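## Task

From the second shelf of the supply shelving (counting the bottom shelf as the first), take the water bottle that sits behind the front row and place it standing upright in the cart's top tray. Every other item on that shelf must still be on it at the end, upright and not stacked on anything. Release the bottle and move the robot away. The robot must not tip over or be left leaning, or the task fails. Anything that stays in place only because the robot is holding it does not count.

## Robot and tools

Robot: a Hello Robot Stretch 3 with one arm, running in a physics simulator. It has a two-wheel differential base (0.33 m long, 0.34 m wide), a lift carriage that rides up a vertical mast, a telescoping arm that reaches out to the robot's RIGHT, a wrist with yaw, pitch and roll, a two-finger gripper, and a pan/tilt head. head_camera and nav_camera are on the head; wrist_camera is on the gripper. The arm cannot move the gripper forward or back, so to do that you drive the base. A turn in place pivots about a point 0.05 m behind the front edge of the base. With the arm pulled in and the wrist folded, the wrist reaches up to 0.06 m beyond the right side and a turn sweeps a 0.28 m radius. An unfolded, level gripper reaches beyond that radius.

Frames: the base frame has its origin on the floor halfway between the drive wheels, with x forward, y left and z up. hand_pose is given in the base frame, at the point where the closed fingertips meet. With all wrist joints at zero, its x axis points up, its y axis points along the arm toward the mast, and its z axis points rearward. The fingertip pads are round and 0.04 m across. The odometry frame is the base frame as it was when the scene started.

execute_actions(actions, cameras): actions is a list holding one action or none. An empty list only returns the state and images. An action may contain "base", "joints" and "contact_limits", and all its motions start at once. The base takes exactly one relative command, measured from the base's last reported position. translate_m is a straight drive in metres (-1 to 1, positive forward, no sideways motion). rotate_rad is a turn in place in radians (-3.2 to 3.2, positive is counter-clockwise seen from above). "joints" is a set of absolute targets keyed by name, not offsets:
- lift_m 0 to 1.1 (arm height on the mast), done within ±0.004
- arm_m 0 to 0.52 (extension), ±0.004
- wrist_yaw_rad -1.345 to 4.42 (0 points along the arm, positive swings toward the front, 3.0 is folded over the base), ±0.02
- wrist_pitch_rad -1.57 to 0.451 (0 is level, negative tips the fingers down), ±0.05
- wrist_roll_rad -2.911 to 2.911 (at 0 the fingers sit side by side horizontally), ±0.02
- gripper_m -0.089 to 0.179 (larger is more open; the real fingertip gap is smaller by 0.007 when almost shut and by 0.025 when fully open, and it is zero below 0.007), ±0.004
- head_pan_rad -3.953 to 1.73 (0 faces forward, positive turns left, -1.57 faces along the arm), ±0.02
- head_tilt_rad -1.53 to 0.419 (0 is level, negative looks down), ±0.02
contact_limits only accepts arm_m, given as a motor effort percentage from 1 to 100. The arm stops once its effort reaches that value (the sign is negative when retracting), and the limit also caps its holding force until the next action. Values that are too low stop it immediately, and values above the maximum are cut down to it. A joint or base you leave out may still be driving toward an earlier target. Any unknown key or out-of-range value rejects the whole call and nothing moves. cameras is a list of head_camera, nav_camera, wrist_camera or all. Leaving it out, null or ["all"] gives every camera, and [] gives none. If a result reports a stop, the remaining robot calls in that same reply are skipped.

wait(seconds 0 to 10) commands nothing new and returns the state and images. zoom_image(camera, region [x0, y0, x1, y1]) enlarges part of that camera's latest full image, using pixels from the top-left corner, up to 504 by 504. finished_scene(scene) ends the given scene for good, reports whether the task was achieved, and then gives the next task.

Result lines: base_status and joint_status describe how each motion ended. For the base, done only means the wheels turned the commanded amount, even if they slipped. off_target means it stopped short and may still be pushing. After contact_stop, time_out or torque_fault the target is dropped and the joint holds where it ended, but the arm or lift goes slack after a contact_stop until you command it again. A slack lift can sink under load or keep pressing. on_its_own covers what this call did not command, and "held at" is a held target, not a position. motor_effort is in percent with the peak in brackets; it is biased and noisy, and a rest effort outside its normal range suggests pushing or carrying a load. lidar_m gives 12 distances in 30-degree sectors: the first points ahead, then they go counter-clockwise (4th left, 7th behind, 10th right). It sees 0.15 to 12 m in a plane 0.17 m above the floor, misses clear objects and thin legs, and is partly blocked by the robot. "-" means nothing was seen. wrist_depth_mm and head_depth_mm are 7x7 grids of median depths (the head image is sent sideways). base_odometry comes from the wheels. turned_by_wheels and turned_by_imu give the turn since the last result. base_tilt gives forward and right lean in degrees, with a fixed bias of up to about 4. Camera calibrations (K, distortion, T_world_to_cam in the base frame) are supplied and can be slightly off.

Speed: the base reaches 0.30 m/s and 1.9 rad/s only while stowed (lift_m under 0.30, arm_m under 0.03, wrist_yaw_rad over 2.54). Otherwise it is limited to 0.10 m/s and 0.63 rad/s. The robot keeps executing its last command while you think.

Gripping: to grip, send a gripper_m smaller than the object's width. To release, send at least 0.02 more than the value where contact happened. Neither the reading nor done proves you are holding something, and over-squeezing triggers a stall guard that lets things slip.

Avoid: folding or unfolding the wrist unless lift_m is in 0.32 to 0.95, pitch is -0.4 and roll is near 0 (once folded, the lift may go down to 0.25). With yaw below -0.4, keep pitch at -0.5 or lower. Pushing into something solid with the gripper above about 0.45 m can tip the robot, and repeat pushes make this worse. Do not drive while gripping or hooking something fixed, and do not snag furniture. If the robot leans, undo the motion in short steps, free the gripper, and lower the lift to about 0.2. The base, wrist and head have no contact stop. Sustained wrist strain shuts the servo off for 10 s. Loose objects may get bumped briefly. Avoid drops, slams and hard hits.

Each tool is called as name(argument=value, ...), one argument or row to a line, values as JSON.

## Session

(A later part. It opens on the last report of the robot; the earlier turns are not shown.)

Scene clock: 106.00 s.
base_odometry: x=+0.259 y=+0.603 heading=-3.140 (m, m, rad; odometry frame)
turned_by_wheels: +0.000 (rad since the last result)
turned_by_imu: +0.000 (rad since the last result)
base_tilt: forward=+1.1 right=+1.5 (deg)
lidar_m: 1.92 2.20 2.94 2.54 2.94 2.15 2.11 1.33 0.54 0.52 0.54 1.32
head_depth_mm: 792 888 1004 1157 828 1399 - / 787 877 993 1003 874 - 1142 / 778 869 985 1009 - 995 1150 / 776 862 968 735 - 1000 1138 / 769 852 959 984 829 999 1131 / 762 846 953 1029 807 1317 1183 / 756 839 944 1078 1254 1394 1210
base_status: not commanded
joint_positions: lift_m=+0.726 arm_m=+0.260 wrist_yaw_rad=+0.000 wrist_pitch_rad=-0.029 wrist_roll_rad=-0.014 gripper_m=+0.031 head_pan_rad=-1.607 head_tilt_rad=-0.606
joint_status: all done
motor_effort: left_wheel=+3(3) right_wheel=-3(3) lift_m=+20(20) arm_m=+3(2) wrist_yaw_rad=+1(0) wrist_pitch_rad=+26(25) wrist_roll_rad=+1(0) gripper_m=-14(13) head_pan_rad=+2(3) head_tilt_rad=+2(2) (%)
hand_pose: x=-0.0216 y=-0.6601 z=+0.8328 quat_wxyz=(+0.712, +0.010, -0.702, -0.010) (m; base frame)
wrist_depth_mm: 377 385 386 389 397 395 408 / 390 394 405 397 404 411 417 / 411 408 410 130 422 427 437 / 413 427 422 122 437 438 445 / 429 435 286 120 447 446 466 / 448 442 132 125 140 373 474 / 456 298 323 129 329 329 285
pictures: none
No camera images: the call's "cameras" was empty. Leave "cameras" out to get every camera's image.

execute_actions(
  actions=[
    {"joints":{"lift_m":0.705}},
  ],
  cameras=[],
)

Scene clock: 106.97 s.
base_odometry: x=+0.259 y=+0.603 heading=-3.140 (m, m, rad; odometry frame)
turned_by_wheels: +0.000 (rad since the last result)
turned_by_imu: +0.000 (rad since the last result)
base_tilt: forward=+1.0 right=+1.5 (deg)
lidar_m: 1.91 2.20 2.94 2.54 2.94 2.16 2.11 1.33 0.54 0.52 0.54 1.32
head_depth_mm: 795 885 1002 1154 829 1400 1227 / 786 877 993 996 848 - 1142 / 781 872 985 1000 - 976 1144 / 776 861 968 952 - 985 1134 / 768 856 960 992 826 997 1134 / 762 841 950 1028 806 1321 1183 / 756 836 946 1079 1259 1385 1206
base_status: not commanded
joint_positions: lift_m=+0.706 arm_m=+0.260 wrist_yaw_rad=+0.000 wrist_pitch_rad=-0.028 wrist_roll_rad=-0.014 gripper_m=+0.031 head_pan_rad=-1.607 head_tilt_rad=-0.606
joint_status: all done
motor_effort: left_wheel=+3(3) right_wheel=-3(3) lift_m=+20(19) arm_m=+3(3) wrist_yaw_rad=+0(0) wrist_pitch_rad=+25(25) wrist_roll_rad=+1(1) gripper_m=-14(14) head_pan_rad=+4(2) head_tilt_rad=+2(2) (%)
hand_pose: x=-0.0216 y=-0.6601 z=+0.8129 quat_wxyz=(+0.712, +0.010, -0.702, -0.010) (m; base frame)
wrist_depth_mm: 379 383 386 394 395 400 403 / 392 401 398 399 407 410 414 / 407 411 409 131 417 428 423 / 419 425 424 122 432 441 438 / 429 436 288 120 443 366 460 / 448 351 132 124 141 363 312 / 462 276 293 129 301 299 274
pictures: none
No camera images: the call's "cameras" was empty. Leave "cameras" out to get every camera's image.

execute_actions(
  actions=[
    {"joints":{"lift_m":0.685}},
  ],
  cameras=["nav_camera"],
)

Scene clock: 107.97 s.
base_odometry: x=+0.259 y=+0.603 heading=-3.140 (m, m, rad; odometry frame)
turned_by_wheels: +0.000 (rad since the last result)
turned_by_imu: +0.000 (rad since the last result)
base_tilt: forward=+1.1 right=+1.5 (deg)
lidar_m: 1.92 2.20 2.93 2.54 2.94 2.15 2.12 1.33 0.54 0.52 0.54 1.33
head_depth_mm: 794 884 1003 1158 830 1362 1221 / 788 878 995 999 847 - 1151 / 779 868 983 1003 - 973 1151 / 771 860 971 937 - 975 1134 / 766 854 961 997 831 1001 1127 / 763 845 954 1029 806 1314 1185 / 757 840 944 1081 1264 1394 1210
base_status: not commanded
joint_positions: lift_m=+0.686 arm_m=+0.260 wrist_yaw_rad=+0.000 wrist_pitch_rad=-0.004 wrist_roll_rad=-0.014 gripper_m=+0.031 head_pan_rad=-1.607 head_tilt_rad=-0.606
joint_status: all done
motor_effort: left_wheel=+3(3) right_wheel=-3(3) lift_m=+17(21) arm_m=+2(3) wrist_yaw_rad=+0(1) wrist_pitch_rad=+17(25) wrist_roll_rad=+0(1) gripper_m=-13(14) head_pan_rad=+3(3) head_tilt_rad=+1(2) (%)
hand_pose: x=-0.0216 y=-0.6608 z=+0.7992 quat_wxyz=(+0.712, +0.002, -0.702, -0.002) (m; base frame)
wrist_depth_mm: 381 387 391 394 397 400 404 / 391 395 402 398 410 414 416 / 407 415 417 130 421 432 430 / 421 422 426 122 441 434 446 / 430 427 351 121 446 366 459 / 441 322 132 125 - 365 293 / 231 270 278 128 289 284 269
pictures: nav_camera (sideways: a quarter turn counterclockwise sets it upright)
camera_calibration (this result's frames):
nav_camera: T_world_to_cam=[[-0.0103466, -0.55147, 0.83413, -1.04698], [-0.999335, 0.0348615, 0.0106523, 0.0452819], [-0.0349535, -0.833466, -0.551465, 0.678862], [0, 0, 0, 1]] pos_world=[0.0581478, -0.0131476, 1.2472]
Images, in order (width x height): nav_camera 672x504.

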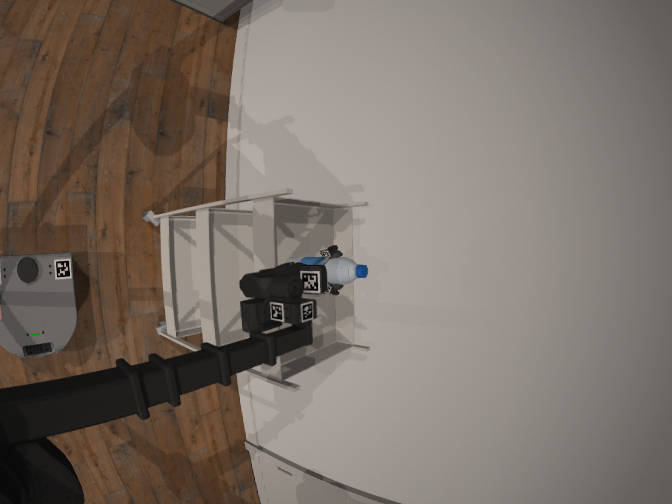

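Contact. Release.

execute_actions(
  actions=[
    {"joints":{"gripper_m":0.11,"wrist_pitch_rad":0.0}},
  ],
  cameras=["wrist_camera"],
)

execute_actions(
  actions=[
    {"joints":{"lift_m":0.74}},
  ],
  cameras=[],
)

execute_actions(
  actions=[
    {"joints":{"arm_m":0.0}},
  ],
  cameras=["head_camera"],
)

Scene clock: 109.43 s.
base_odometry: x=+0.259 y=+0.603 heading=-3.140 (m, m, rad; odometry frame)
turned_by_wheels: +0.000 (rad since the last result)
turned_by_imu: +0.000 (rad since the last result)
base_tilt: forward=+1.1 right=+1.5 (deg)
lidar_m: 1.92 2.20 2.94 2.53 2.94 2.16 2.11 1.33 0.54 0.52 0.54 1.32
head_depth_mm: 794 883 1005 1156 829 1375 1222 / 784 878 989 1003 851 - 1156 / 781 870 981 1001 - 976 1147 / 774 863 970 989 - 974 1129 / 768 855 963 999 829 1001 1133 / 765 847 956 1032 808 1320 1182 / 758 839 941 1077 1260 1395 1207
base_status: not commanded
joint_positions: lift_m=+0.686 arm_m=+0.260 wrist_yaw_rad=+0.000 wrist_pitch_rad=-0.018 wrist_roll_rad=-0.014 gripper_m=+0.110 head_pan_rad=-1.607 head_tilt_rad=-0.606
joint_status: all done
motor_effort: left_wheel=+3(3) right_wheel=-3(3) lift_m=+17(17) arm_m=+3(3) wrist_yaw_rad=+1(0) wrist_pitch_rad=+6(19) wrist_roll_rad=+1(1) gripper_m=+0(82) head_pan_rad=+3(3) head_tilt_rad=+2(1) (%)
hand_pose: x=-0.0216 y=-0.6604 z=+0.7957 quat_wxyz=(+0.712, +0.006, -0.702, -0.007) (m; base frame)
wrist_depth_mm: 386 387 392 395 393 396 401 / 390 398 403 399 409 416 417 / 409 409 411 126 424 424 429 / 417 421 422 118 428 440 447 / 430 429 354 118 358 362 451 / 446 291 343 122 353 369 295 / 225 276 277 126 276 280 268
pictures: wrist_camera
camera_calibration (this result's frames):
wrist_camera: T_world_to_cam=[[-0.998209, 0.035658, -0.0480314, 0.0400056], [0.0538608, 0.186366, -0.981003, 0.940301], [-0.0260291, -0.981833, -0.187953, -0.335856], [0, 0, 0, 1]] pos_world=[-0.0194535, -0.506422, 0.861235]
Images, in order (width x height): wrist_camera 644x364.

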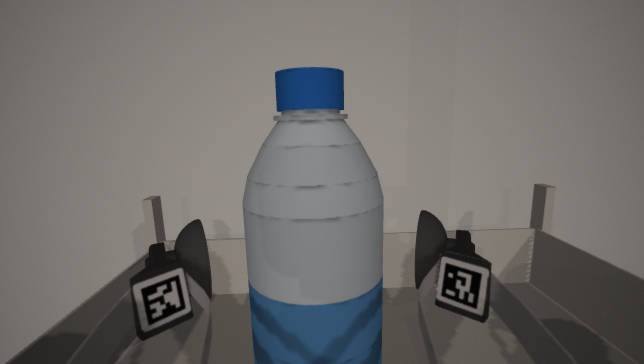

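Scene clock: 110.77 s.
base_odometry: x=+0.259 y=+0.603 heading=-3.140 (m, m, rad; odometry frame)
turned_by_wheels: +0.000 (rad since the last result)
turned_by_imu: +0.000 (rad since the last result)
base_tilt: forward=+1.1 right=+1.4 (deg)
lidar_m: 1.91 2.20 2.95 2.53 2.94 2.16 2.12 1.33 0.54 0.52 0.54 1.32
head_depth_mm: 795 885 1001 1157 832 1397 - / 786 876 995 1003 873 - 1142 / 779 867 983 1023 - 998 1149 / 775 863 972 1010 - 1000 1137 / 768 857 963 992 830 1000 1125 / 760 844 950 1027 808 1320 1185 / 757 841 944 1081 1263 1392 1210
base_status: not commanded
joint_positions: lift_m=+0.739 arm_m=+0.260 wrist_yaw_rad=+0.000 wrist_pitch_rad=-0.019 wrist_roll_rad=-0.014 gripper_m=+0.110 head_pan_rad=-1.607 head_tilt_rad=-0.606
joint_status: all done
motor_effort: left_wheel=+3(3) right_wheel=-3(3) lift_m=+51(52) arm_m=+3(2) wrist_yaw_rad=+1(0) wrist_pitch_rad=+6(6) wrist_roll_rad=+0(1) gripper_m=+1(1) head_pan_rad=+3(2) head_tilt_rad=+3(2) (%)
hand_pose: x=-0.0216 y=-0.6604 z=+0.8491 quat_wxyz=(+0.712, +0.007, -0.702, -0.007) (m; base frame)
wrist_depth_mm: 384 386 393 392 398 401 408 / 394 396 405 405 414 415 419 / 408 407 411 417 423 418 428 / 419 423 427 426 435 438 444 / 435 439 436 138 444 454 456 / 443 446 363 131 370 371 472 / 456 321 354 127 347 348 300
pictures: none
No camera images: the call's "cameras" was empty. Leave "cameras" out to get every camera's image.

Scene clock: 113.90 s.
base_odometry: x=+0.259 y=+0.603 heading=-3.140 (m, m, rad; odometry frame)
turned_by_wheels: +0.000 (rad since the last result)
turned_by_imu: +0.000 (rad since the last result)
base_tilt: forward=+1.1 right=+1.5 (deg)
lidar_m: 1.92 2.20 2.94 2.54 2.94 2.16 2.11 1.33 0.54 0.52 0.53 1.33
head_depth_mm: 795 882 1002 1156 830 1362 1233 / 784 877 990 1001 847 995 1128 / 778 870 983 996 852 996 1147 / 775 862 973 968 805 1001 - / 771 854 959 995 832 979 1131 / 762 847 954 1027 811 1314 1189 / 755 840 945 1079 1257 1397 1207
base_status: not commanded
joint_positions: lift_m=+0.739 arm_m=+0.000 wrist_yaw_rad=+0.000 wrist_pitch_rad=-0.019 wrist_roll_rad=-0.014 gripper_m=+0.110 head_pan_rad=-1.607 head_tilt_rad=-0.606
joint_status: all done
motor_effort: left_wheel=+3(3) right_wheel=-3(3) lift_m=+52(52) arm_m=-4(4) wrist_yaw_rad=+0(0) wrist_pitch_rad=+7(7) wrist_roll_rad=+0(0) gripper_m=+0(0) head_pan_rad=+2(3) head_tilt_rad=+3(3) (%)
hand_pose: x=-0.0216 y=-0.4011 z=+0.8489 quat_wxyz=(+0.712, +0.007, -0.702, -0.007) (m; base frame)
wrist_depth_mm: 616 606 616 622 648 636 651 / 626 652 653 662 648 653 666 / 642 659 651 674 661 681 692 / 679 685 686 677 689 708 727 / 680 691 612 400 616 735 738 / 715 717 479 416 479 388 735 / 728 299 301 302 305 307 786
pictures: head_camera (sideways: a quarter turn clockwise sets it upright)
camera_calibration (this result's frames):
head_camera: T_world_to_cam=[[0.0634826, 0.574082, -0.816333, 1.08579], [0.99735, -0.0656253, 0.0314088, -0.0467017], [-0.0355409, -0.816164, -0.576727, 0.712126], [0, 0, 0, 1]] pos_world=[0.00295867, -0.045187, 1.29854]
Images, in order (width x height): head_camera 896x504.

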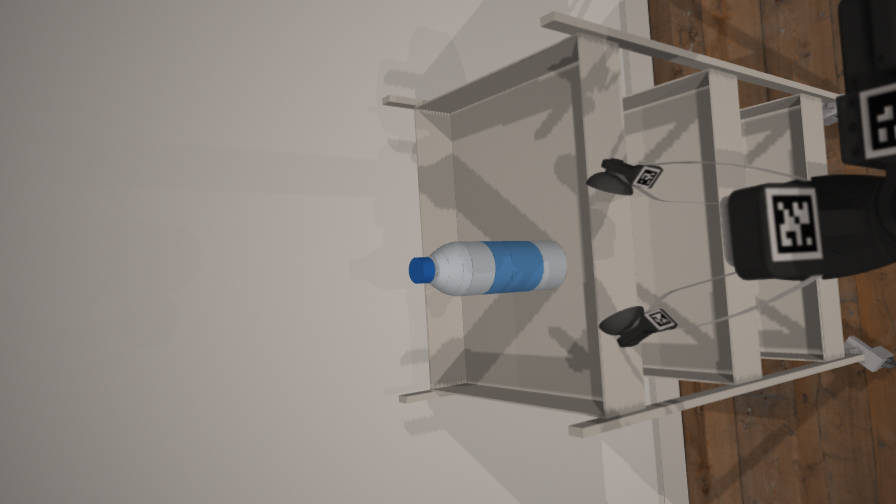

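Quick shelf check.

execute_actions(
  actions=[
    {"joints":{"head_pan_rad":0.35,"head_tilt_rad":-0.35}},
  ],
  cameras=["head_camera"],
)

Scene clock: 115.40 s.
base_odometry: x=+0.259 y=+0.603 heading=-3.140 (m, m, rad; odometry frame)
turned_by_wheels: +0.000 (rad since the last result)
turned_by_imu: +0.000 (rad since the last result)
base_tilt: forward=+1.1 right=+1.4 (deg)
lidar_m: 1.92 2.20 2.95 2.54 2.95 2.15 2.11 1.33 0.54 0.52 0.54 1.32
head_depth_mm: 1932 2067 2210 2369 2231 1706 1383 / 1826 2058 2203 2386 2168 1714 1387 / 1961 2179 2329 2404 2213 1728 1385 / 2056 2224 2371 2426 2261 1713 1394 / 2137 2307 2450 2519 2250 1736 1408 / 1942 2069 2210 2760 2293 1739 1404 / 2312 2501 2709 2944 2304 1763 1416
base_status: not commanded
joint_positions: lift_m=+0.739 arm_m=+0.000 wrist_yaw_rad=+0.000 wrist_pitch_rad=-0.019 wrist_roll_rad=-0.014 gripper_m=+0.110 head_pan_rad=+0.343 head_tilt_rad=-0.359
joint_status: all done
motor_effort: left_wheel=+3(3) right_wheel=-3(3) lift_m=+51(52) arm_m=-3(3) wrist_yaw_rad=+0(0) wrist_pitch_rad=+6(7) wrist_roll_rad=+0(1) gripper_m=+1(0) head_pan_rad=+3(38) head_tilt_rad=+4(17) (%)
hand_pose: x=-0.0216 y=-0.4011 z=+0.8489 quat_wxyz=(+0.712, +0.007, -0.702, -0.007) (m; base frame)
wrist_depth_mm: 622 618 619 634 635 634 648 / 635 634 643 657 653 656 677 / 646 661 658 675 663 676 684 / 690 675 680 678 693 706 708 / 698 699 627 405 638 717 746 / 688 697 496 422 472 388 758 / 724 299 298 302 304 308 789
pictures: head_camera (sideways: a quarter turn clockwise sets it upright)
camera_calibration (this result's frames):
head_camera: T_world_to_cam=[[-0.352819, -0.0803928, -0.932232, 1.2395], [-0.315748, 0.948092, 0.0377397, -0.0469451], [0.880808, 0.307666, -0.359889, 0.424388], [0, 0, 0, 1]] pos_world=[0.0486919, 0.0135854, 1.31001]
Images, in order (width x height): head_camera 896x504.

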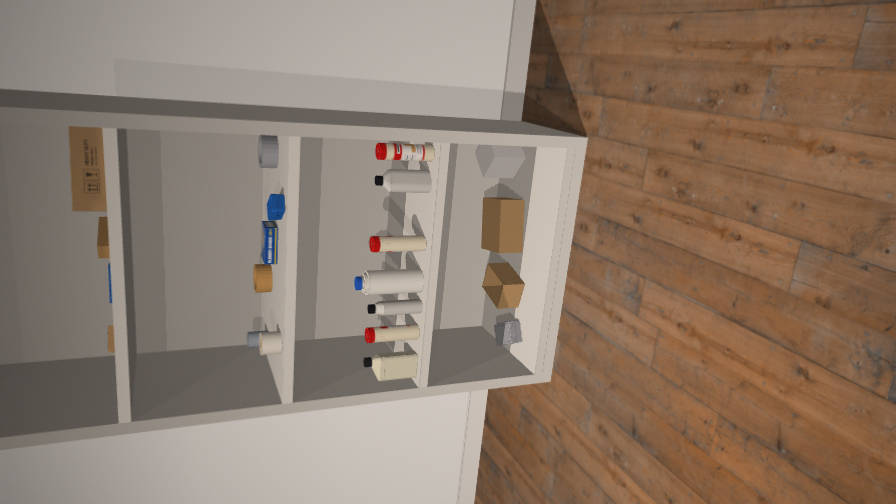

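finished_scene(
  scene=1,
)

The scene is finished: the task was done.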